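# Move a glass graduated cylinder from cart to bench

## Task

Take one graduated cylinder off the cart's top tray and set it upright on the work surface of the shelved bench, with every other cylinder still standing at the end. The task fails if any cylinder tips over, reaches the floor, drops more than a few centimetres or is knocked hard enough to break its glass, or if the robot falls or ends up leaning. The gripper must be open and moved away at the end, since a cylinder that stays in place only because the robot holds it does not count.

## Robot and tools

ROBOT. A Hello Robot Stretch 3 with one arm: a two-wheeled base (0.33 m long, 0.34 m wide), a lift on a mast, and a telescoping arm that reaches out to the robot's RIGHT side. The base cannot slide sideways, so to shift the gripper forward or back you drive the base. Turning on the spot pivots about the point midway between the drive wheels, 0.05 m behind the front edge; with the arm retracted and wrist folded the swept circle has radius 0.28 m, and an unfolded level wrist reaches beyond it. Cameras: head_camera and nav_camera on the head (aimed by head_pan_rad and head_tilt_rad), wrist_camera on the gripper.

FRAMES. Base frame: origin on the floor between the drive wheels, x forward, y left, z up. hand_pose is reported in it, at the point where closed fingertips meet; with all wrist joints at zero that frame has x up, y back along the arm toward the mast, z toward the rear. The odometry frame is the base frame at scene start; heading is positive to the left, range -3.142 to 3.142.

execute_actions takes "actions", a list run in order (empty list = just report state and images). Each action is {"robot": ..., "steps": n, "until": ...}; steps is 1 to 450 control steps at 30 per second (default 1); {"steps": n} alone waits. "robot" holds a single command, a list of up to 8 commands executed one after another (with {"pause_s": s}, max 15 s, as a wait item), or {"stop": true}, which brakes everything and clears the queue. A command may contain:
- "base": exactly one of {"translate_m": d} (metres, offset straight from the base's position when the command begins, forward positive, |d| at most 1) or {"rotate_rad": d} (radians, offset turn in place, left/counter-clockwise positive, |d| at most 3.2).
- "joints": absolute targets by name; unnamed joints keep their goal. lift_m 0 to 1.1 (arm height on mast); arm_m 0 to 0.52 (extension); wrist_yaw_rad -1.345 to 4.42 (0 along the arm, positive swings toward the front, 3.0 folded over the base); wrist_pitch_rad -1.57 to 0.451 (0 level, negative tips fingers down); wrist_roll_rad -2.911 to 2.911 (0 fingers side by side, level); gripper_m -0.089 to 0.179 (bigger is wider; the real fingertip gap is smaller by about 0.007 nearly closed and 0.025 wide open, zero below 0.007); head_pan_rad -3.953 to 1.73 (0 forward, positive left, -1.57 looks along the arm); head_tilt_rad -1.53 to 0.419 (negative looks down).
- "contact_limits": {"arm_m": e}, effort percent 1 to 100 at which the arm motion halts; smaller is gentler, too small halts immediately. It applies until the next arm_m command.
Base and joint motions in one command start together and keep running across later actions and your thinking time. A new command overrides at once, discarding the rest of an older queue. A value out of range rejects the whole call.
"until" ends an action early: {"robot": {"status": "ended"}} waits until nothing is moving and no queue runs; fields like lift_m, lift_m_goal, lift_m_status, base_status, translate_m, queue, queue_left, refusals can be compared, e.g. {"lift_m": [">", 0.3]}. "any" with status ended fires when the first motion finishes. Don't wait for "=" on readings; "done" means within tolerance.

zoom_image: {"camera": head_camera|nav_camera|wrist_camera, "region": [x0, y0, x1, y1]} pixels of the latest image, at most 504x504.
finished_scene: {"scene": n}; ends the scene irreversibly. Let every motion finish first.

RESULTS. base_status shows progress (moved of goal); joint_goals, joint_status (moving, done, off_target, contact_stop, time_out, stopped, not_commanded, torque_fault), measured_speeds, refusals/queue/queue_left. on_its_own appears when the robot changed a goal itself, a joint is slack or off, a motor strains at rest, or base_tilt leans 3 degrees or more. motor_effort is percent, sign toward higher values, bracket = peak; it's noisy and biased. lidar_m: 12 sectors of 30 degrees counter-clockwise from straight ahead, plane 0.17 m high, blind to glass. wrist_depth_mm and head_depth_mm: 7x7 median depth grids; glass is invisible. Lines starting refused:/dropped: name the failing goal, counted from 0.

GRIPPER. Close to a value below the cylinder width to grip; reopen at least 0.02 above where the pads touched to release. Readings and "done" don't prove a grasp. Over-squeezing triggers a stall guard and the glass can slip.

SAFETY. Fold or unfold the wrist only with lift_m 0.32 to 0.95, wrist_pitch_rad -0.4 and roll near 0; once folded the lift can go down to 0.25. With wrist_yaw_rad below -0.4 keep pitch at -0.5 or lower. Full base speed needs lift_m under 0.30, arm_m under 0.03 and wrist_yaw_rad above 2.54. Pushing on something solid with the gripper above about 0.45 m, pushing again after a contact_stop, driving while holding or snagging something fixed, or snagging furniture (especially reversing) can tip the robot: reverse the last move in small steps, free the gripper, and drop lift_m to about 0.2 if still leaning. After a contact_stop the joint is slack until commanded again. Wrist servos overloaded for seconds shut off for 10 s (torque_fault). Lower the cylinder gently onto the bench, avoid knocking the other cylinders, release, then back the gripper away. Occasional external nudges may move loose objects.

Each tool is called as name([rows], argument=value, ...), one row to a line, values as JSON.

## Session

execute_actions(actions=[])

Scene clock: 0.00 s.
robot.base_odometry: x=+0.000 y=+0.000 heading=+0.000 (m, m, rad; robot's odometry frame)
robot.turned_by_wheels: +0.000 (rad since the last result)
robot.turned_by_imu: +0.000 (rad since the last result)
robot.base_tilt: forward=+1.2 right=-0.2 (deg)
robot.lidar_m: 1.96 2.03 2.09 1.20 1.06 1.07 1.26 1.46 1.63 1.97 2.09 1.82
robot.head_depth_mm: 1965 2118 2144 2151 2111 1918 1891 / 1977 2325 2327 2343 2270 2194 1904 / 1981 2545 2557 2584 2571 2549 1993 / 1993 2786 2851 2864 2883 2769 1982 / 2000 2903 2994 3030 3087 2813 1984 / 1913 2709 2758 2759 2804 2719 1955 / 2023 2408 2052 2537 2598 2467 1952
robot.base_status: not_commanded
robot.joint_positions: lift_m=+0.544 arm_m=-0.002 wrist_yaw_rad=+2.954 wrist_pitch_rad=-0.460 wrist_roll_rad=+0.002 gripper_m=+0.037 head_pan_rad=+0.015 head_tilt_rad=+0.011
robot.joint_goals: lift_m=+0.544 arm_m=-0.002 wrist_yaw_rad=+2.954 wrist_pitch_rad=-0.460 wrist_roll_rad=+0.002 gripper_m=+0.037 head_pan_rad=+0.015 head_tilt_rad=+0.011
robot.joint_status: lift_m=not_commanded arm_m=not_commanded wrist_yaw_rad=not_commanded wrist_pitch_rad=not_commanded wrist_roll_rad=not_commanded gripper_m=not_commanded head_pan_rad=not_commanded head_tilt_rad=not_commanded
robot.measured_speeds: translate_m=+0.000 rotate_rad=+0.000 lift_m=+0.000 arm_m=+0.000 wrist_yaw_rad=+0.000 wrist_pitch_rad=+0.000 wrist_roll_rad=+0.000 head_pan_rad=+0.000 head_tilt_rad=+0.000
robot: refusals=0 queue=idle queue_left=0
robot.motor_effort: left_wheel=+1 right_wheel=-1 lift_m=+26 arm_m=+0 wrist_yaw_rad=+0 wrist_pitch_rad=+6 wrist_roll_rad=+0 gripper_m=+0 head_pan_rad=+0 head_tilt_rad=+2 (%)
robot.hand_pose: x=+0.0195 y=+0.0717 z=+0.5474 quat_wxyz=(+0.225, +0.701, +0.096, +0.670) (m; robot's base frame)
robot.wrist_depth_mm: 796 - - - - - - / 842 - - - - - - / 894 - - - - - - / - - - - - - - / 924 903 948 941 936 941 944 / 787 784 - 807 829 802 801 / 686 688 694 692 680 705 703
pictures: head_camera (sideways: a quarter turn clockwise sets it upright), nav_camera (sideways: a quarter turn counterclockwise sets it upright), wrist_camera
camera_calibration (this result's frames):
head_camera: T_world_to_cam=[[-0.0428667, -0.0333884, -0.998523, 1.32221], [0.0163924, 0.999283, -0.0341175, 0.0504238], [0.998946, -0.0178307, -0.0422887, 0.0102393], [0, 0, 0, 1]] pos_world=[0.0456236, -0.00605872, 1.32241]
nav_camera: T_world_to_cam=[[-0.0330671, -0.00996677, 0.999403, -1.25781], [-0.0161102, -0.999815, -0.0105039, 0.071187], [0.999323, -0.0164479, 0.0329005, -0.0885081], [0, 0, 0, 1]] pos_world=[0.0480029, 0.0571818, 1.26072]
wrist_camera: T_world_to_cam=[[0.990059, -0.140092, 0.0125673, -0.0157634], [-0.0703602, -0.570647, -0.818176, 0.524433], [0.121791, 0.809158, -0.574831, 0.415663], [0, 0, 0, 1]] pos_world=[0.00188187, -0.0392786, 0.668212]
Images, in order (width x height): head_camera 896x504, nav_camera 672x504, wrist_camera 644x364.

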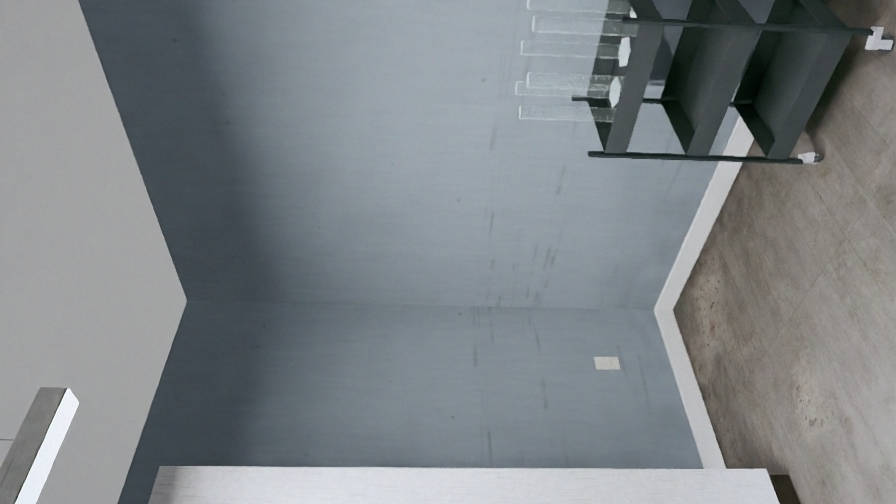

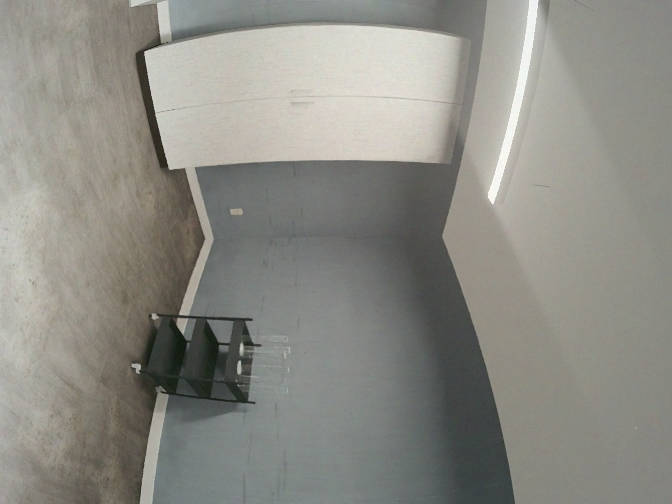

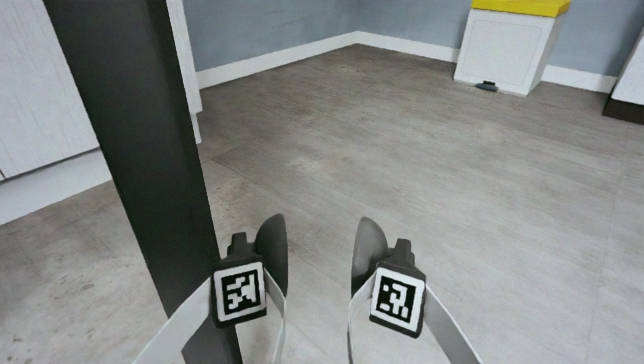

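execute_actions([
  {"robot":{"base":{"rotate_rad":-0.12},"joints":{"lift_m":0.28,"head_pan_rad":-2.4,"head_tilt_rad":-0.4}},"steps":450,"until":{"robot":{"base_status":"done"}}},
  {"robot":[{"base":{"translate_m":0.43}},{"base":{"translate_m":1}}],"steps":450,"until":{"robot":{"status":"ended"}}},
])

execute_actions([
  {"robot":{"base":{"rotate_rad":0.83},"joints":{"lift_m":0.72,"wrist_pitch_rad":-0.4,"head_pan_rad":-1.57,"head_tilt_rad":-0.7}},"steps":450,"until":{"robot":{"lift_m":[">",0.4]}}},
  {"robot":{"joints":{"wrist_yaw_rad":0,"gripper_m":0.11}},"steps":450,"until":{"robot":{"wrist_yaw_rad":["<",1.2]}}},
  {"robot":{"joints":{"wrist_pitch_rad":0.03}},"steps":450,"until":{"robot":{"status":"ended"}}},
])

Scene clock: 13.63 s.
robot.base_odometry: x=+1.420 y=-0.171 heading=-0.120 (m, m, rad; robot's odometry frame)
robot.turned_by_wheels: -0.120 (rad since the last result)
robot.turned_by_imu: -0.119 (rad since the last result)
robot.base_tilt: forward=+1.0 right=-0.4 (deg)
robot.lidar_m: 0.64 1.58 1.11 1.23 2.04 2.16 2.37 2.62 2.31 1.22 0.58 0.58
robot.head_depth_mm: 2792 3000 3269 2967 2092 1621 1322 / 2726 2936 3219 2922 2070 1610 1322 / 2671 2871 3132 2840 2073 1613 1313 / 2622 2834 3123 2870 2057 1601 1307 / 2606 2776 3103 2828 2054 1597 1297 / 2553 2737 2978 2665 2025 1585 1298 / 2550 2773 3002 2787 2009 1566 1291
robot.base_status: done (translate_m +1.0000 of +1.0000)
robot.joint_positions: lift_m=+0.281 arm_m=-0.002 wrist_yaw_rad=+2.954 wrist_pitch_rad=-0.460 wrist_roll_rad=+0.002 gripper_m=+0.037 head_pan_rad=-2.393 head_tilt_rad=-0.396
robot.joint_goals: lift_m=+0.280 arm_m=-0.002 wrist_yaw_rad=+2.954 wrist_pitch_rad=-0.460 wrist_roll_rad=+0.002 gripper_m=+0.037 head_pan_rad=-2.400 head_tilt_rad=-0.400
robot.joint_status: lift_m=done arm_m=not_commanded wrist_yaw_rad=not_commanded wrist_pitch_rad=not_commanded wrist_roll_rad=not_commanded gripper_m=not_commanded head_pan_rad=done head_tilt_rad=done
robot.measured_speeds: translate_m=+0.000 rotate_rad=+0.000 lift_m=+0.000 arm_m=+0.000 wrist_yaw_rad=+0.000 wrist_pitch_rad=+0.000 wrist_roll_rad=+0.000 head_pan_rad=+0.000 head_tilt_rad=+0.000
robot: refusals=0 queue=done queue_left=0
robot.motor_effort: left_wheel=+5(15) right_wheel=-3(6) lift_m=+11(28) arm_m=+0(0) wrist_yaw_rad=-1(0) wrist_pitch_rad=+6(6) wrist_roll_rad=+0(0) gripper_m=+0(1) head_pan_rad=-4(45) head_tilt_rad=-4(37) (%)
robot.hand_pose: x=+0.0195 y=+0.0717 z=+0.2840 quat_wxyz=(+0.225, +0.701, +0.096, +0.670) (m; robot's base frame)
robot.wrist_depth_mm: - - - - - 957 - / - - - - - - - / 865 - 881 890 899 922 939 / 681 - 700 700 706 709 716 / 567 565 599 574 577 587 590 / 477 496 - 504 506 487 492 / - - - - 417 429 430
pictures: head_camera (sideways: a quarter turn clockwise sets it upright), nav_camera (sideways: a quarter turn counterclockwise sets it upright), wrist_camera
camera_calibration (this result's frames):
head_camera: T_world_to_cam=[[0.296306, 0.319897, -0.899927, 1.19127], [0.668541, -0.742386, -0.0437757, 0.0589987], [-0.682097, -0.588667, -0.433838, 0.53012], [0, 0, 0, 1]] pos_world=[-0.0308299, -0.0252203, 1.30462]
nav_camera: T_world_to_cam=[[-0.273751, -0.241345, 0.931028, -1.16681], [-0.656157, 0.75462, 0.00268529, 0.0579184], [-0.70322, -0.610165, -0.364939, 0.439731], [0, 0, 0, 1]] pos_world=[0.0278162, -0.0570011, 1.24665]
wrist_camera: T_world_to_cam=[[0.990059, -0.14009, 0.0125619, -0.012451], [-0.0703779, -0.57074, -0.818109, 0.308901], [0.121779, 0.809092, -0.574926, 0.264295], [0, 0, 0, 1]] pos_world=[0.00188157, -0.0392806, 0.404821]
Images, in order (width x height): head_camera 896x504, nav_camera 672x504, wrist_camera 644x364.

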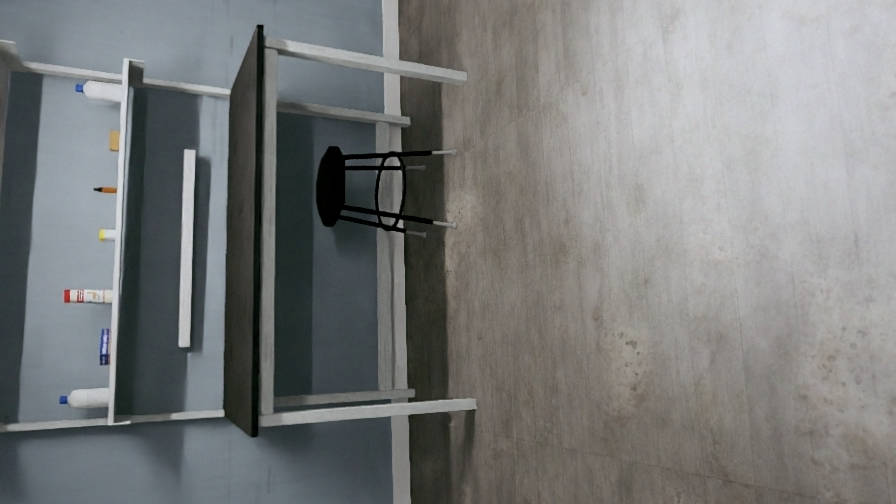

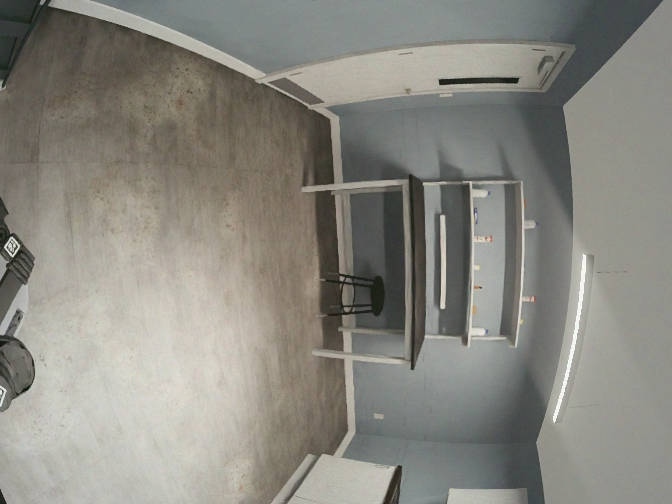

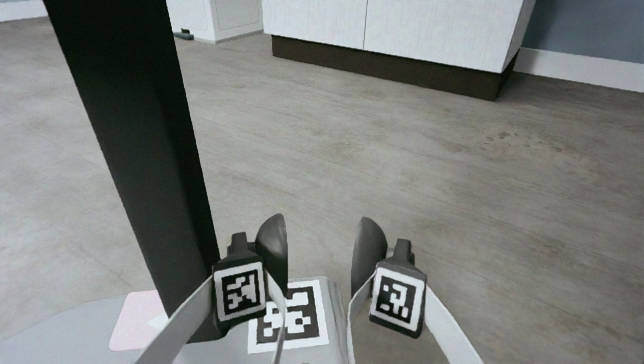

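Scene clock: 18.37 s.
robot.base_odometry: x=+1.420 y=-0.171 heading=+0.710 (m, m, rad; robot's odometry frame)
robot.turned_by_wheels: +0.830 (rad since the last result)
robot.turned_by_imu: +0.840 (rad since the last result)
robot.base_tilt: forward=+1.0 right=-0.3 (deg)
robot.lidar_m: 1.11 1.14 1.76 2.17 2.20 2.67 2.43 1.48 1.06 0.58 0.59 1.38
robot.head_depth_mm: 863 984 1139 1362 1530 1324 1182 / 855 980 1132 1351 1511 1313 - / 851 966 1124 1242 1509 1312 - / 846 961 1044 900 1091 - - / 841 956 1038 900 1110 1220 1125 / 838 949 1026 896 1054 1216 1129 / 829 944 1017 884 1007 1208 1118
robot.base_status: done (rotate_rad +0.8298 of +0.8300)
robot.joint_positions: lift_m=+0.719 arm_m=-0.002 wrist_yaw_rad=+0.003 wrist_pitch_rad=+0.005 wrist_roll_rad=+0.002 gripper_m=+0.110 head_pan_rad=-1.577 head_tilt_rad=-0.692
robot.joint_goals: lift_m=+0.720 arm_m=-0.002 wrist_yaw_rad=+0.000 wrist_pitch_rad=+0.030 wrist_roll_rad=+0.002 gripper_m=+0.110 head_pan_rad=-1.570 head_tilt_rad=-0.700
robot.joint_status: lift_m=done arm_m=not_commanded wrist_yaw_rad=done wrist_pitch_rad=done wrist_roll_rad=not_commanded gripper_m=done head_pan_rad=done head_tilt_rad=done
robot.measured_speeds: translate_m=+0.000 rotate_rad=+0.000 lift_m=+0.000 arm_m=+0.000 wrist_yaw_rad=+0.000 wrist_pitch_rad=+0.000 wrist_roll_rad=+0.000 head_pan_rad=+0.000 head_tilt_rad=+0.000
robot: refusals=0 queue=done queue_left=0
robot.motor_effort: left_wheel=-4(14) right_wheel=+2(6) lift_m=+40(40) arm_m=+0(0) wrist_yaw_rad=-3(5) wrist_pitch_rad=+11(12) wrist_roll_rad=+0(0) gripper_m=+1(87) head_pan_rad=+3(44) head_tilt_rad=-6(34) (%)
robot.hand_pose: x=-0.0206 y=-0.3997 z=+0.8352 quat_wxyz=(+0.707, +0.000, -0.708, +0.003) (m; robot's base frame)
robot.wrist_depth_mm: 716 714 717 714 715 707 709 / 743 726 732 735 726 729 720 / 741 744 745 741 750 747 739 / 769 762 758 751 764 771 758 / 774 647 672 672 767 768 759 / 350 - 505 513 354 805 786 / 354 361 362 358 361 817 819
pictures: head_camera (sideways: a quarter turn clockwise sets it upright), nav_camera (sideways: a quarter turn counterclockwise sets it upright), wrist_camera
camera_calibration (this result's frames):
head_camera: T_world_to_cam=[[-0.028591, 0.678612, -0.73394, 0.976837], [0.998892, -0.00805621, -0.0463612, 0.0603321], [-0.0373741, -0.734452, -0.67763, 0.843362], [0, 0, 0, 1]] pos_world=[-0.000816643, -0.0429984, 1.29122]
nav_camera: T_world_to_cam=[[-0.0132603, -0.620488, 0.784104, -0.976784], [-0.999253, 0.036688, 0.0121337, 0.0477133], [-0.0362961, -0.783357, -0.620511, 0.768199], [0, 0, 0, 1]] pos_world=[0.0626078, -0.00605937, 1.242]
wrist_camera: T_world_to_cam=[[-0.998696, -0.0395749, 0.0322538, -0.0629775], [-0.0376929, 0.145449, -0.988648, 0.917325], [0.0344344, -0.988574, -0.146751, -0.110497], [0, 0, 0, 1]] pos_world=[-0.0245138, -0.24515, 0.892727]
Images, in order (width x height): head_camera 896x504, nav_camera 672x504, wrist_camera 644x364.

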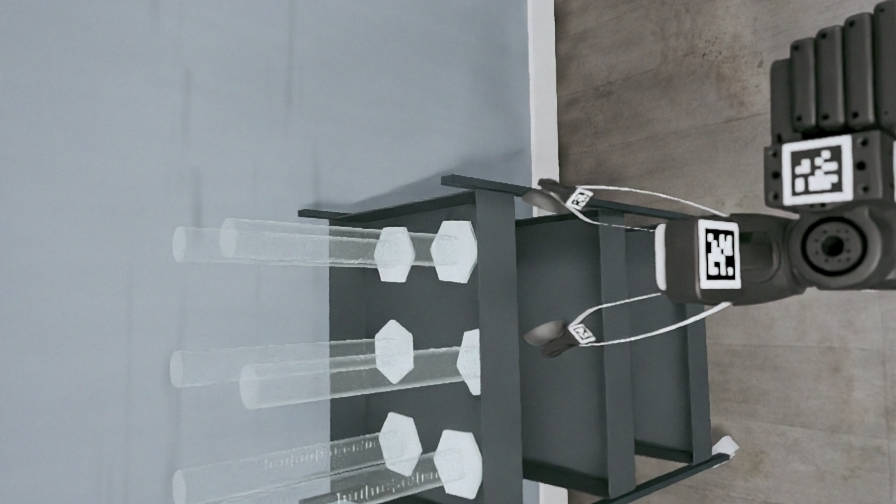

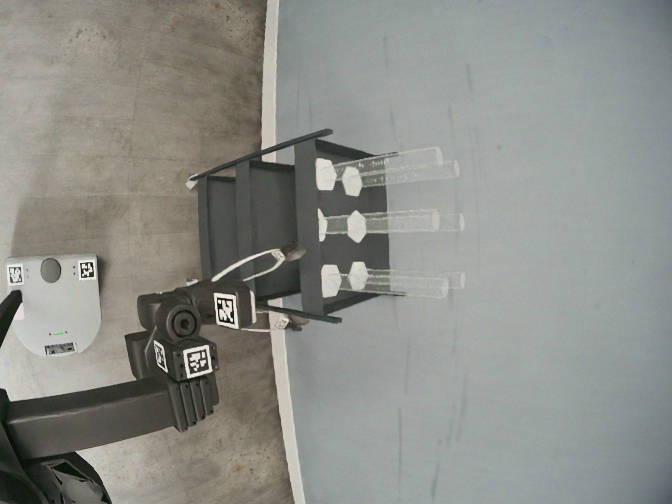

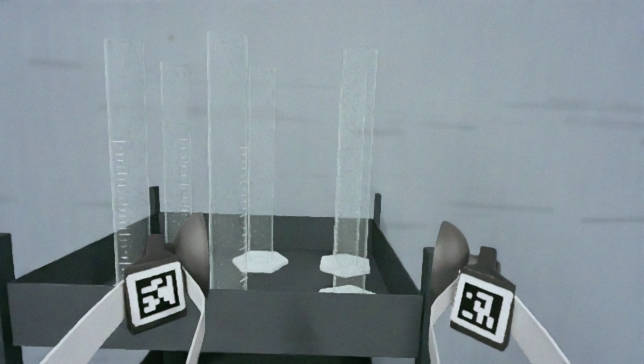

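execute_actions([
  {"robot":{"base":{"translate_m":-0.022},"joints":{"arm_m":0.25}},"steps":450,"until":{"robot":{"status":"ended"}}},
])

Scene clock: 21.73 s.
robot.base_odometry: x=+1.403 y=-0.185 heading=+0.710 (m, m, rad; robot's odometry frame)
robot.turned_by_wheels: +0.000 (rad since the last result)
robot.turned_by_imu: +0.001 (rad since the last result)
robot.base_tilt: forward=+1.0 right=-0.4 (deg)
robot.lidar_m: 1.13 1.16 1.78 2.16 2.20 2.64 2.41 1.48 1.06 0.58 0.60 1.39
robot.head_depth_mm: 862 984 1143 1365 1530 1324 1172 / 856 978 1131 1345 1548 - - / 852 970 1127 1271 1457 1312 1136 / 845 960 1053 - 1036 1244 1134 / 841 958 1036 900 1086 1223 1132 / 836 949 1029 894 1052 1216 1126 / 831 941 1014 881 1013 1204 1120
robot.base_status: done (translate_m -0.0220 of -0.0220)
robot.joint_positions: lift_m=+0.719 arm_m=+0.250 wrist_yaw_rad=+0.002 wrist_pitch_rad=+0.005 wrist_roll_rad=+0.002 gripper_m=+0.110 head_pan_rad=-1.577 head_tilt_rad=-0.692
robot.joint_goals: lift_m=+0.720 arm_m=+0.250 wrist_yaw_rad=+0.000 wrist_pitch_rad=+0.030 wrist_roll_rad=+0.002 gripper_m=+0.110 head_pan_rad=-1.570 head_tilt_rad=-0.700
robot.joint_status: lift_m=done arm_m=done wrist_yaw_rad=done wrist_pitch_rad=done wrist_roll_rad=not_commanded gripper_m=done head_pan_rad=done head_tilt_rad=done
robot.measured_speeds: translate_m=+0.000 rotate_rad=+0.000 lift_m=+0.000 arm_m=+0.000 wrist_yaw_rad=+0.000 wrist_pitch_rad=+0.000 wrist_roll_rad=+0.000 head_pan_rad=+0.000 head_tilt_rad=+0.000
robot: refusals=0 queue=done queue_left=0
robot.motor_effort: left_wheel=-4(10) right_wheel=+2(2) lift_m=+40(40) arm_m=+2(1) wrist_yaw_rad=-2(3) wrist_pitch_rad=+11(11) wrist_roll_rad=+0(0) gripper_m=+0(0) head_pan_rad=+4(3) head_tilt_rad=-6(5) (%)
robot.hand_pose: x=-0.0210 y=-0.6510 z=+0.8352 quat_wxyz=(+0.707, -0.001, -0.708, +0.002) (m; robot's base frame)
robot.wrist_depth_mm: 484 487 483 485 484 484 479 / 502 497 501 492 500 491 489 / 512 506 509 503 505 504 505 / 516 520 518 522 514 514 513 / 529 526 527 528 521 522 529 / 425 - 431 434 532 534 536 / 358 356 368 374 431 551 547
pictures: head_camera (sideways: a quarter turn clockwise sets it upright), nav_camera (sideways: a quarter turn counterclockwise sets it upright), wrist_camera
camera_calibration (this result's frames):
head_camera: T_world_to_cam=[[-0.028593, 0.678612, -0.73394, 0.976837], [0.998892, -0.00805323, -0.0463612, 0.0603321], [-0.0373719, -0.734452, -0.67763, 0.843362], [0, 0, 0, 1]] pos_world=[-0.000816515, -0.0429984, 1.29122]
nav_camera: T_world_to_cam=[[-0.0132585, -0.620488, 0.784104, -0.976784], [-0.999253, 0.0366851, 0.0121337, 0.0477133], [-0.0362937, -0.783357, -0.620511, 0.768199], [0, 0, 0, 1]] pos_world=[0.0626078, -0.00605919, 1.242]
wrist_camera: T_world_to_cam=[[-0.998748, -0.0382286, 0.0322588, -0.072397], [-0.0374973, 0.145364, -0.988667, 0.953865], [0.0331061, -0.988639, -0.146616, -0.359102], [0, 0, 0, 1]] pos_world=[-0.0246506, -0.496448, 0.892741]
Images, in order (width x height): head_camera 896x504, nav_camera 672x504, wrist_camera 644x364.

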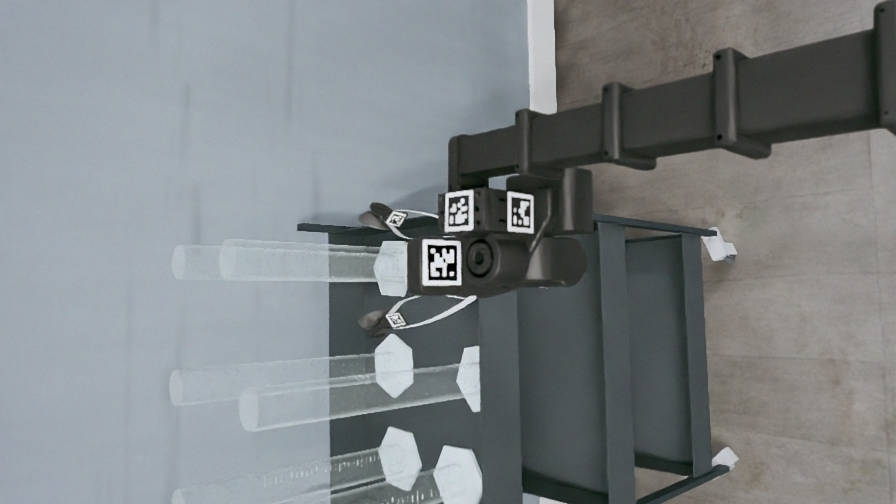

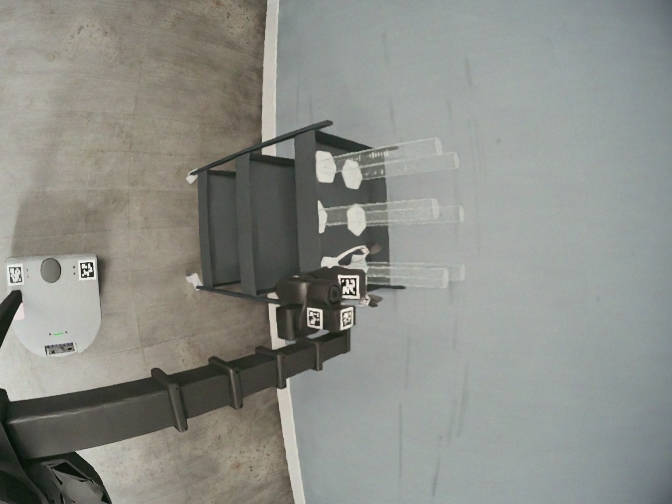

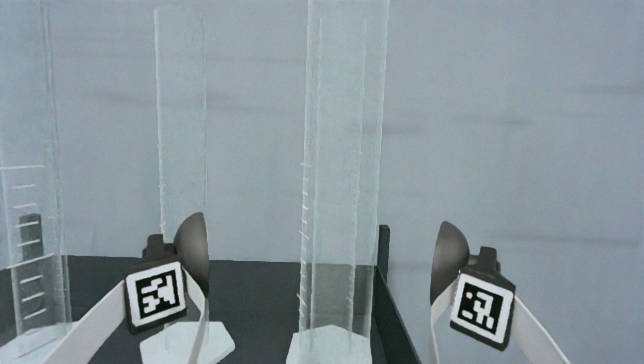

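execute_actions([
  {"robot":[{"base":{"translate_m":-0.008},"joints":{"arm_m":0.284}},{"joints":{"gripper_m":-0.01}},{"joints":{"lift_m":0.745}}],"steps":450,"until":{"robot":{"status":"ended"}}},
])

Scene clock: 26.30 s.
robot.base_odometry: x=+1.397 y=-0.191 heading=+0.710 (m, m, rad; robot's odometry frame)
robot.turned_by_wheels: +0.000 (rad since the last result)
robot.turned_by_imu: +0.001 (rad since the last result)
robot.base_tilt: forward=+1.1 right=-0.3 (deg)
robot.lidar_m: 1.14 1.17 1.78 2.16 2.21 2.63 2.40 1.48 1.06 0.58 0.59 1.39
robot.head_depth_mm: 862 982 1141 1366 1534 1353 - / 855 974 1133 1347 1526 - - / 853 970 1123 - 1501 1310 1138 / 847 965 1071 - 1064 1246 1134 / 841 956 1042 901 1086 1216 1130 / 838 951 1028 897 1053 1208 1126 / 832 945 1021 882 1021 1211 1117
robot.base_status: done (translate_m -0.0080 of -0.0080)
robot.joint_positions: lift_m=+0.744 arm_m=+0.284 wrist_yaw_rad=+0.001 wrist_pitch_rad=-0.009 wrist_roll_rad=+0.002 gripper_m=-0.009 head_pan_rad=-1.577 head_tilt_rad=-0.692
robot.joint_goals: lift_m=+0.745 arm_m=+0.284 wrist_yaw_rad=+0.000 wrist_pitch_rad=+0.030 wrist_roll_rad=+0.002 gripper_m=-0.010 head_pan_rad=-1.570 head_tilt_rad=-0.700
robot.joint_status: lift_m=done arm_m=done wrist_yaw_rad=done wrist_pitch_rad=done wrist_roll_rad=not_commanded gripper_m=done head_pan_rad=done head_tilt_rad=done
robot.measured_speeds: translate_m=+0.000 rotate_rad=+0.000 lift_m=+0.000 arm_m=+0.000 wrist_yaw_rad=+0.000 wrist_pitch_rad=+0.000 wrist_roll_rad=+0.000 head_pan_rad=+0.000 head_tilt_rad=+0.000
robot: refusals=0 queue=done queue_left=0
robot.motor_effort: left_wheel=-4(10) right_wheel=+2(4) lift_m=+42(41) arm_m=+2(2) wrist_yaw_rad=-1(2) wrist_pitch_rad=+17(17) wrist_roll_rad=+0(0) gripper_m=-18(97) head_pan_rad=+4(3) head_tilt_rad=-6(5) (%)
robot.hand_pose: x=-0.0213 y=-0.6847 z=+0.8565 quat_wxyz=(+0.707, +0.004, -0.708, -0.003) (m; robot's base frame)
robot.wrist_depth_mm: 451 451 451 448 452 449 449 / 456 460 465 460 463 460 460 / 474 473 469 470 476 466 469 / 483 492 484 482 481 487 482 / 496 500 493 493 493 490 492 / 398 400 - 496 504 503 508 / 399 401 406 404 522 523 515
pictures: head_camera (sideways: a quarter turn clockwise sets it upright), nav_camera (sideways: a quarter turn counterclockwise sets it upright), wrist_camera
camera_calibration (this result's frames):
head_camera: T_world_to_cam=[[-0.0285934, 0.678612, -0.73394, 0.976837], [0.998892, -0.00805263, -0.0463612, 0.0603321], [-0.0373714, -0.734452, -0.67763, 0.843362], [0, 0, 0, 1]] pos_world=[-0.000816489, -0.0429984, 1.29122]
nav_camera: T_world_to_cam=[[-0.0132581, -0.620488, 0.784104, -0.976784], [-0.999253, 0.0366845, 0.0121337, 0.0477133], [-0.0362933, -0.783357, -0.620511, 0.768199], [0, 0, 0, 1]] pos_world=[0.0626078, -0.00605916, 1.242]
wrist_camera: T_world_to_cam=[[-0.998795, -0.0374296, 0.0317373, -0.0736989], [-0.0373227, 0.159472, -0.986497, 0.987588], [0.0318629, -0.986493, -0.160677, -0.375751], [0, 0, 0, 1]] pos_world=[-0.0247782, -0.530927, 0.916217]
Images, in order (width x height): head_camera 896x504, nav_camera 672x504, wrist_camera 644x364.

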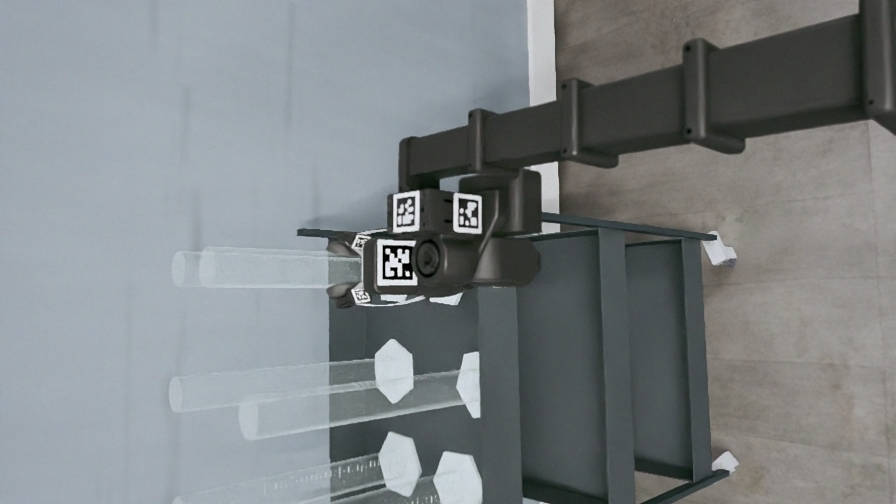

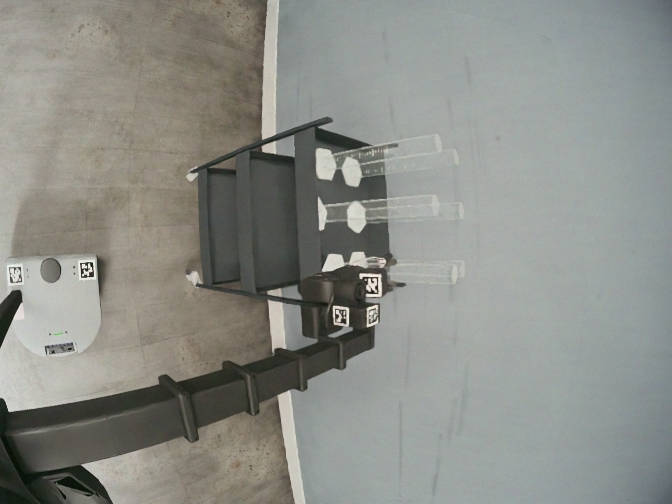

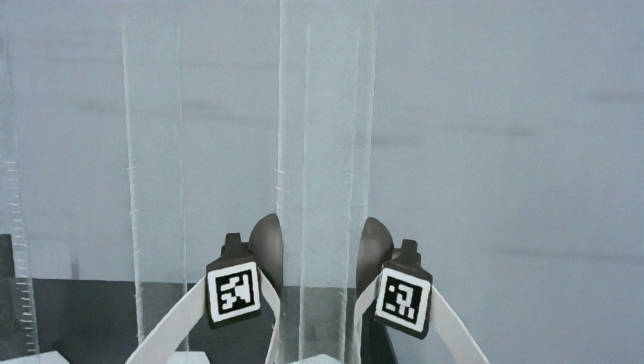

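execute_actions([
  {"robot":{"joints":{"lift_m":1.03,"head_tilt_rad":-0.5}},"steps":450,"until":{"robot":{"lift_m":[">",0.88]}}},
  {"robot":{"base":{"translate_m":-1},"joints":{"arm_m":0.2}},"steps":450,"until":{"robot":{"translate_m":["<",-0.65]}}},
  {"robot":[{"base":{"translate_m":-1}},{"base":{"rotate_rad":-1.57}}],"steps":450,"until":{"robot":{"status":"ended"}}},
  {"steps":450,"until":{"robot":{"status":"ended"}}},
])

Scene clock: 49.53 s.
robot.base_odometry: x=+0.143 y=-1.268 heading=-0.860 (m, m, rad; robot's odometry frame)
robot.turned_by_wheels: -1.570 (rad since the last result)
robot.turned_by_imu: -1.582 (rad since the last result)
robot.base_tilt: forward=+1.0 right=-0.4 (deg)
robot.lidar_m: 1.04 1.09 1.46 2.78 2.85 2.19 2.09 1.33 1.03 1.39 0.79 1.08
robot.head_depth_mm: 1271 1342 - 857 1715 1441 1242 / 1262 1301 - 1777 1759 1470 1237 / 1250 - - 1764 1760 1466 1232 / 1243 1289 - 1777 1748 1466 1224 / 1231 1343 1012 836 1721 1445 1219 / 1229 1340 1000 833 1728 1448 1215 / 1200 1320 991 827 1046 1334 1211
robot.base_status: done (rotate_rad -1.5699 of -1.5700)
robot.joint_positions: lift_m=+1.029 arm_m=+0.200 wrist_yaw_rad=+0.001 wrist_pitch_rad=-0.010 wrist_roll_rad=+0.002 gripper_m=-0.009 head_pan_rad=-1.577 head_tilt_rad=-0.507
robot.joint_goals: lift_m=+1.030 arm_m=+0.200 wrist_yaw_rad=+0.000 wrist_pitch_rad=+0.030 wrist_roll_rad=+0.002 gripper_m=-0.010 head_pan_rad=-1.570 head_tilt_rad=-0.500
robot.joint_status: lift_m=done arm_m=done wrist_yaw_rad=done wrist_pitch_rad=done wrist_roll_rad=not_commanded gripper_m=done head_pan_rad=done head_tilt_rad=done
robot.measured_speeds: translate_m=+0.000 rotate_rad=+0.000 lift_m=+0.000 arm_m=+0.000 wrist_yaw_rad=+0.000 wrist_pitch_rad=+0.000 wrist_roll_rad=+0.000 head_pan_rad=+0.000 head_tilt_rad=+0.000
robot: refusals=0 queue=done queue_left=0
robot.motor_effort: left_wheel=+5(10) right_wheel=-3(7) lift_m=+42(40) arm_m=-3(2) wrist_yaw_rad=-1(1) wrist_pitch_rad=+18(17) wrist_roll_rad=+0(0) gripper_m=-17(17) head_pan_rad=+3(4) head_tilt_rad=+4(27) (%)
robot.hand_pose: x=-0.0213 y=-0.6013 z=+1.1411 quat_wxyz=(+0.707, +0.004, -0.708, -0.004) (m; robot's base frame)
robot.wrist_depth_mm: - - 943 958 969 976 977 / - - 943 - - 913 856 / - - - - - - - / - - - - - - - / - - - 915 - 962 - / - 616 - 611 662 640 658 / - 453 459 465 447 480 486
pictures: head_camera (sideways: a quarter turn clockwise sets it upright), nav_camera (sideways: a quarter turn counterclockwise sets it upright), wrist_camera
camera_calibration (this result's frames):
head_camera: T_world_to_cam=[[-0.0295048, 0.532262, -0.846066, 1.12301], [0.998841, -0.0165024, -0.0452142, 0.0588502], [-0.0380279, -0.846419, -0.531158, 0.652821], [0, 0, 0, 1]] pos_world=[-0.000822409, -0.0442031, 1.29955]
nav_camera: T_world_to_cam=[[-0.0122986, -0.465909, 0.884747, -1.10802], [-0.999244, 0.0383604, 0.00631047, 0.0552923], [-0.0368793, -0.884001, -0.466029, 0.567214], [0, 0, 0, 1]] pos_world=[0.0625419, -0.0169388, 1.2443]
wrist_camera: T_world_to_cam=[[-0.998795, -0.0374699, 0.0316912, -0.079583], [-0.0373251, 0.160756, -0.986288, 1.25564], [0.0318616, -0.986283, -0.161961, -0.246128], [0, 0, 0, 1]] pos_world=[-0.0247782, -0.447586, 1.20108]
Images, in order (width x height): head_camera 896x504, nav_camera 672x504, wrist_camera 644x364.

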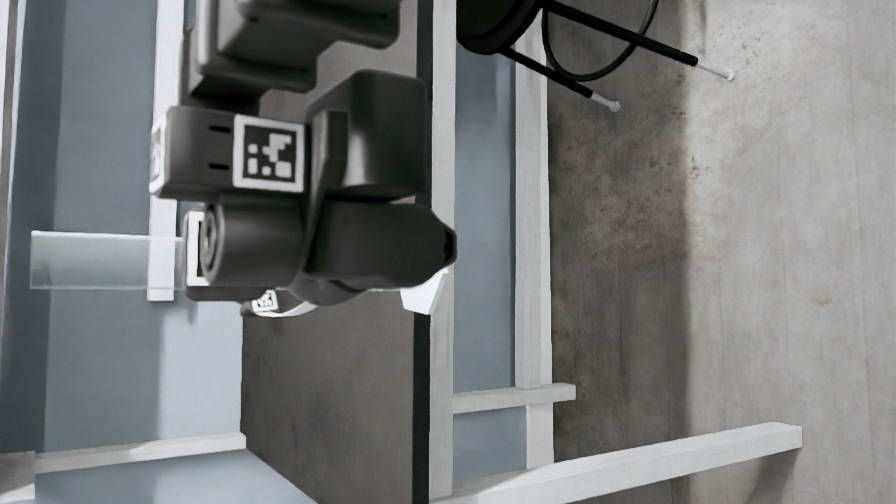

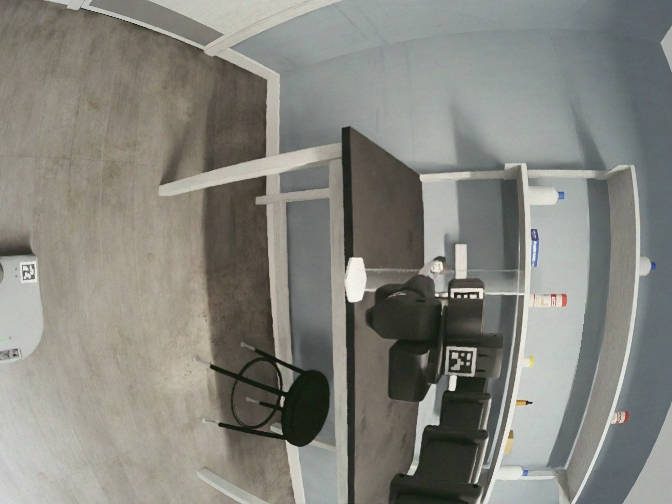

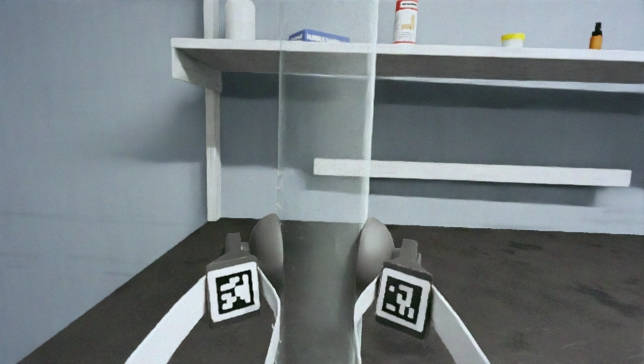

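execute_actions([
  {"robot":[{"joints":{"arm_m":0.48}},{"joints":{"lift_m":0.972}}],"steps":450,"until":{"robot":{"status":"ended"}}},
])

Scene clock: 54.70 s.
robot.base_odometry: x=+0.143 y=-1.268 heading=-0.860 (m, m, rad; robot's odometry frame)
robot.turned_by_wheels: +0.000 (rad since the last result)
robot.turned_by_imu: +0.001 (rad since the last result)
robot.base_tilt: forward=+1.2 right=-0.3 (deg)
robot.lidar_m: 1.04 1.09 1.45 2.77 2.85 2.18 2.09 1.34 1.02 1.39 0.79 1.09
robot.head_depth_mm: 1268 1403 1226 - 1709 1446 1240 / 1260 1334 - 1776 1758 1476 1234 / 1249 1292 919 845 1757 1466 1228 / 1240 1284 894 841 1747 1460 1225 / 1235 1351 1013 837 1736 1455 1216 / 1222 1339 1002 831 1719 1443 1217 / 1194 1317 990 826 1046 1324 1212
robot.base_status: done (rotate_rad -1.5699 of -1.5700)
robot.joint_positions: lift_m=+0.973 arm_m=+0.480 wrist_yaw_rad=+0.001 wrist_pitch_rad=+0.002 wrist_roll_rad=+0.002 gripper_m=-0.009 head_pan_rad=-1.577 head_tilt_rad=-0.507
robot.joint_goals: lift_m=+0.972 arm_m=+0.480 wrist_yaw_rad=+0.000 wrist_pitch_rad=+0.030 wrist_roll_rad=+0.002 gripper_m=-0.010 head_pan_rad=-1.570 head_tilt_rad=-0.500
robot.joint_status: lift_m=done arm_m=done wrist_yaw_rad=done wrist_pitch_rad=done wrist_roll_rad=not_commanded gripper_m=done head_pan_rad=done head_tilt_rad=done
robot.measured_speeds: translate_m=+0.000 rotate_rad=+0.000 lift_m=+0.000 arm_m=+0.000 wrist_yaw_rad=+0.000 wrist_pitch_rad=+0.000 wrist_roll_rad=+0.000 head_pan_rad=+0.000 head_tilt_rad=+0.000
robot: refusals=0 queue=done queue_left=0
robot.motor_effort: left_wheel=+4(5) right_wheel=-3(3) lift_m=+10(44) arm_m=+2(1) wrist_yaw_rad=-1(1) wrist_pitch_rad=+12(17) wrist_roll_rad=+0(0) gripper_m=-17(17) head_pan_rad=+3(3) head_tilt_rad=+4(4) (%)
robot.hand_pose: x=-0.0213 y=-0.8810 z=+1.0879 quat_wxyz=(+0.707, +0.000, -0.708, +0.001) (m; robot's base frame)
robot.wrist_depth_mm: 734 632 673 661 645 622 613 / 736 746 741 748 754 737 729 / 752 770 763 755 766 740 764 / 772 763 784 773 770 777 768 / 793 779 773 782 789 774 784 / 808 489 - 511 546 535 545 / 369 372 376 385 372 395 406
pictures: head_camera (sideways: a quarter turn clockwise sets it upright), nav_camera (sideways: a quarter turn counterclockwise sets it upright), wrist_camera
camera_calibration (this result's frames):
head_camera: T_world_to_cam=[[-0.0295048, 0.532227, -0.846087, 1.12304], [0.998841, -0.0165046, -0.0452138, 0.0588496], [-0.0380283, -0.846441, -0.531123, 0.652776], [0, 0, 0, 1]] pos_world=[-0.000822425, -0.0442032, 1.29955]
nav_camera: T_world_to_cam=[[-0.0122985, -0.465873, 0.884766, -1.10804], [-0.999244, 0.038361, 0.00630915, 0.055294], [-0.0368798, -0.884019, -0.465993, 0.567168], [0, 0, 0, 1]] pos_world=[0.0625419, -0.0169411, 1.2443]
wrist_camera: T_world_to_cam=[[-0.998796, -0.0370755, 0.0321387, -0.0885148], [-0.037315, 0.148642, -0.988187, 1.23945], [0.0318603, -0.988196, -0.149846, -0.545485], [0, 0, 0, 1]] pos_world=[-0.0247789, -0.726562, 1.14591]
Images, in order (width x height): head_camera 896x504, nav_camera 672x504, wrist_camera 644x364.

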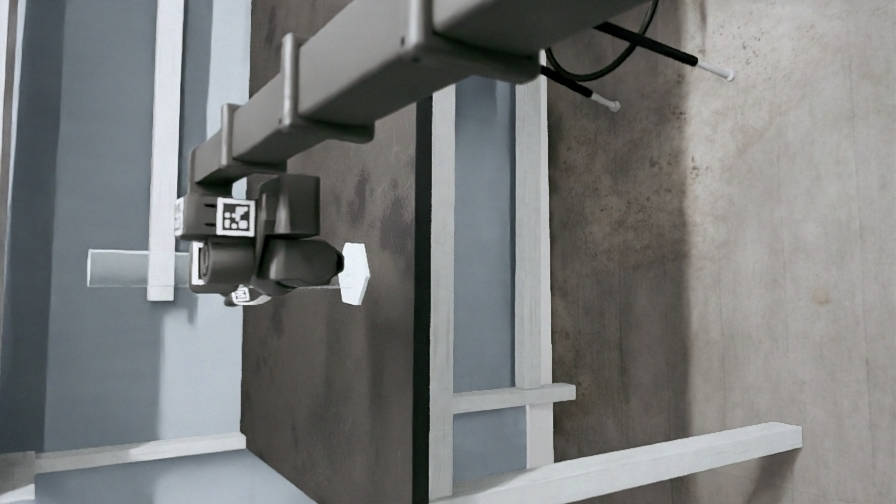

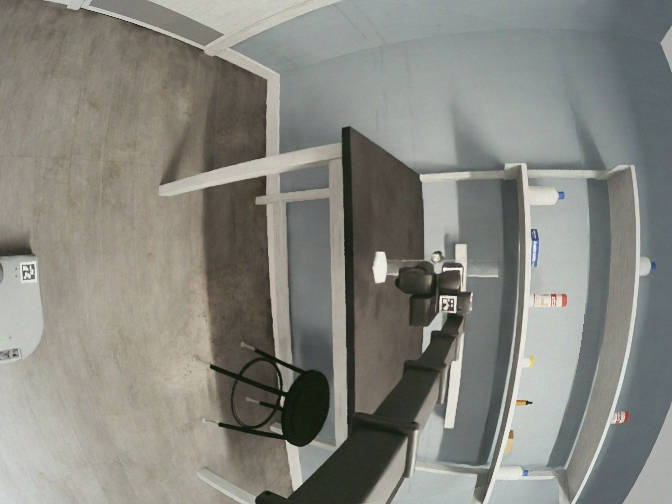

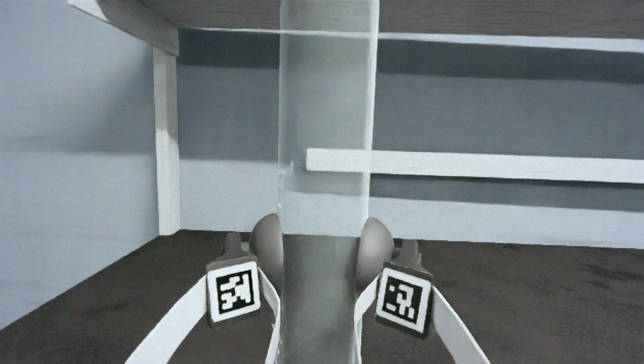

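execute_actions([
  {"robot":[{"joints":{"gripper_m":0.12}},{"joints":{"arm_m":0.1}}],"steps":450,"until":{"robot":{"status":"ended"}}},
])

Scene clock: 60.90 s.
robot.base_odometry: x=+0.143 y=-1.268 heading=-0.860 (m, m, rad; robot's odometry frame)
robot.turned_by_wheels: +0.000 (rad since the last result)
robot.turned_by_imu: +0.001 (rad since the last result)
robot.base_tilt: forward=+1.1 right=-0.4 (deg)
robot.lidar_m: 1.03 1.09 1.46 2.78 2.86 2.19 2.09 1.34 1.02 1.39 0.79 1.09
robot.head_depth_mm: 1270 1395 1099 - - 1432 1237 / 1259 1393 1122 - - 1417 1232 / 1252 1378 1106 - - 1424 1230 / 1245 1371 1132 - - 1427 1222 / 1232 1354 1082 836 1736 1453 1220 / 1224 1340 1003 833 1733 1444 1214 / 1199 1315 989 827 1047 1325 1207
robot.base_status: done (rotate_rad -1.5699 of -1.5700)
robot.joint_positions: lift_m=+0.973 arm_m=+0.100 wrist_yaw_rad=+0.001 wrist_pitch_rad=+0.005 wrist_roll_rad=+0.002 gripper_m=+0.120 head_pan_rad=-1.577 head_tilt_rad=-0.507
robot.joint_goals: lift_m=+0.972 arm_m=+0.100 wrist_yaw_rad=+0.000 wrist_pitch_rad=+0.030 wrist_roll_rad=+0.002 gripper_m=+0.120 head_pan_rad=-1.570 head_tilt_rad=-0.500
robot.joint_status: lift_m=done arm_m=done wrist_yaw_rad=done wrist_pitch_rad=done wrist_roll_rad=not_commanded gripper_m=done head_pan_rad=done head_tilt_rad=done
robot.measured_speeds: translate_m=+0.000 rotate_rad=+0.000 lift_m=+0.000 arm_m=+0.000 wrist_yaw_rad=+0.000 wrist_pitch_rad=+0.000 wrist_roll_rad=+0.000 head_pan_rad=+0.000 head_tilt_rad=+0.000
robot: refusals=0 queue=done queue_left=0
robot.motor_effort: left_wheel=+4(5) right_wheel=-3(3) lift_m=+10(11) arm_m=-3(2) wrist_yaw_rad=-1(1) wrist_pitch_rad=+11(12) wrist_roll_rad=+1(0) gripper_m=-1(87) head_pan_rad=+3(4) head_tilt_rad=+3(4) (%)
robot.hand_pose: x=-0.0213 y=-0.5016 z=+1.0886 quat_wxyz=(+0.707, -0.001, -0.708, +0.002) (m; robot's base frame)
robot.wrist_depth_mm: - - 937 - - - - / - - - - - - - / - - - - - - - / - - - - - - - / - - 771 781 816 877 868 / - - 508 515 528 584 560 / - 444 407 410 400 392 409
pictures: head_camera (sideways: a quarter turn clockwise sets it upright), nav_camera (sideways: a quarter turn counterclockwise sets it upright), wrist_camera
camera_calibration (this result's frames):
head_camera: T_world_to_cam=[[-0.0295216, 0.532203, -0.846102, 1.12306], [0.998841, -0.0164747, -0.0452135, 0.0588492], [-0.038002, -0.846457, -0.5311, 0.652745], [0, 0, 0, 1]] pos_world=[-0.000821045, -0.0442035, 1.29955]
nav_camera: T_world_to_cam=[[-0.0122838, -0.465849, 0.884779, -1.10806], [-0.999245, 0.0383299, 0.00630825, 0.0552952], [-0.0368522, -0.884034, -0.465968, 0.567135], [0, 0, 0, 1]] pos_world=[0.0625424, -0.016941, 1.24431]
wrist_camera: T_world_to_cam=[[-0.998795, -0.0369825, 0.0322471, -0.0745465], [-0.0373162, 0.145779, -0.988613, 1.18283], [0.0318605, -0.988626, -0.146984, -0.173865], [0, 0, 0, 1]] pos_world=[-0.0247787, -0.347076, 1.14621]
Images, in order (width x height): head_camera 896x504, nav_camera 672x504, wrist_camera 644x364.

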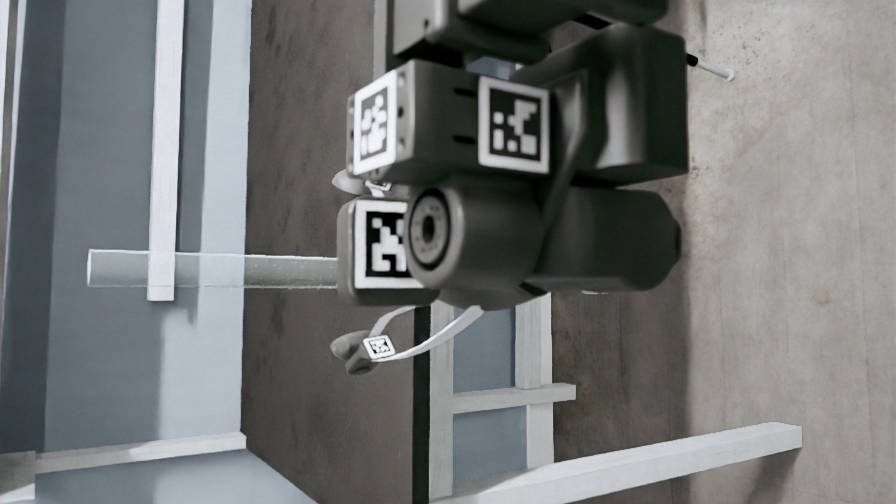

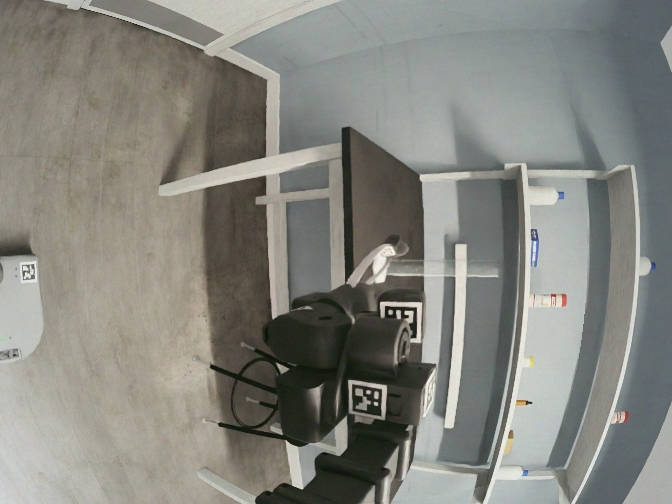

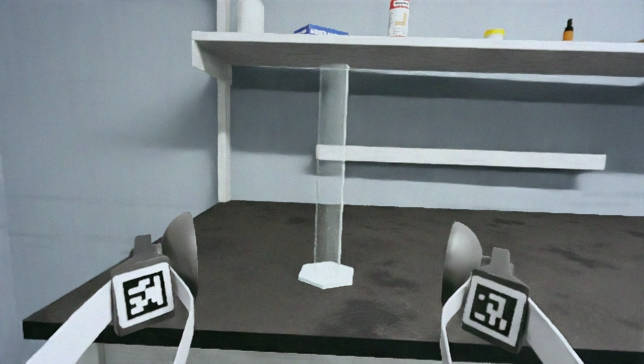

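finished_scene(scene=2)

The scene is finished: the task was done.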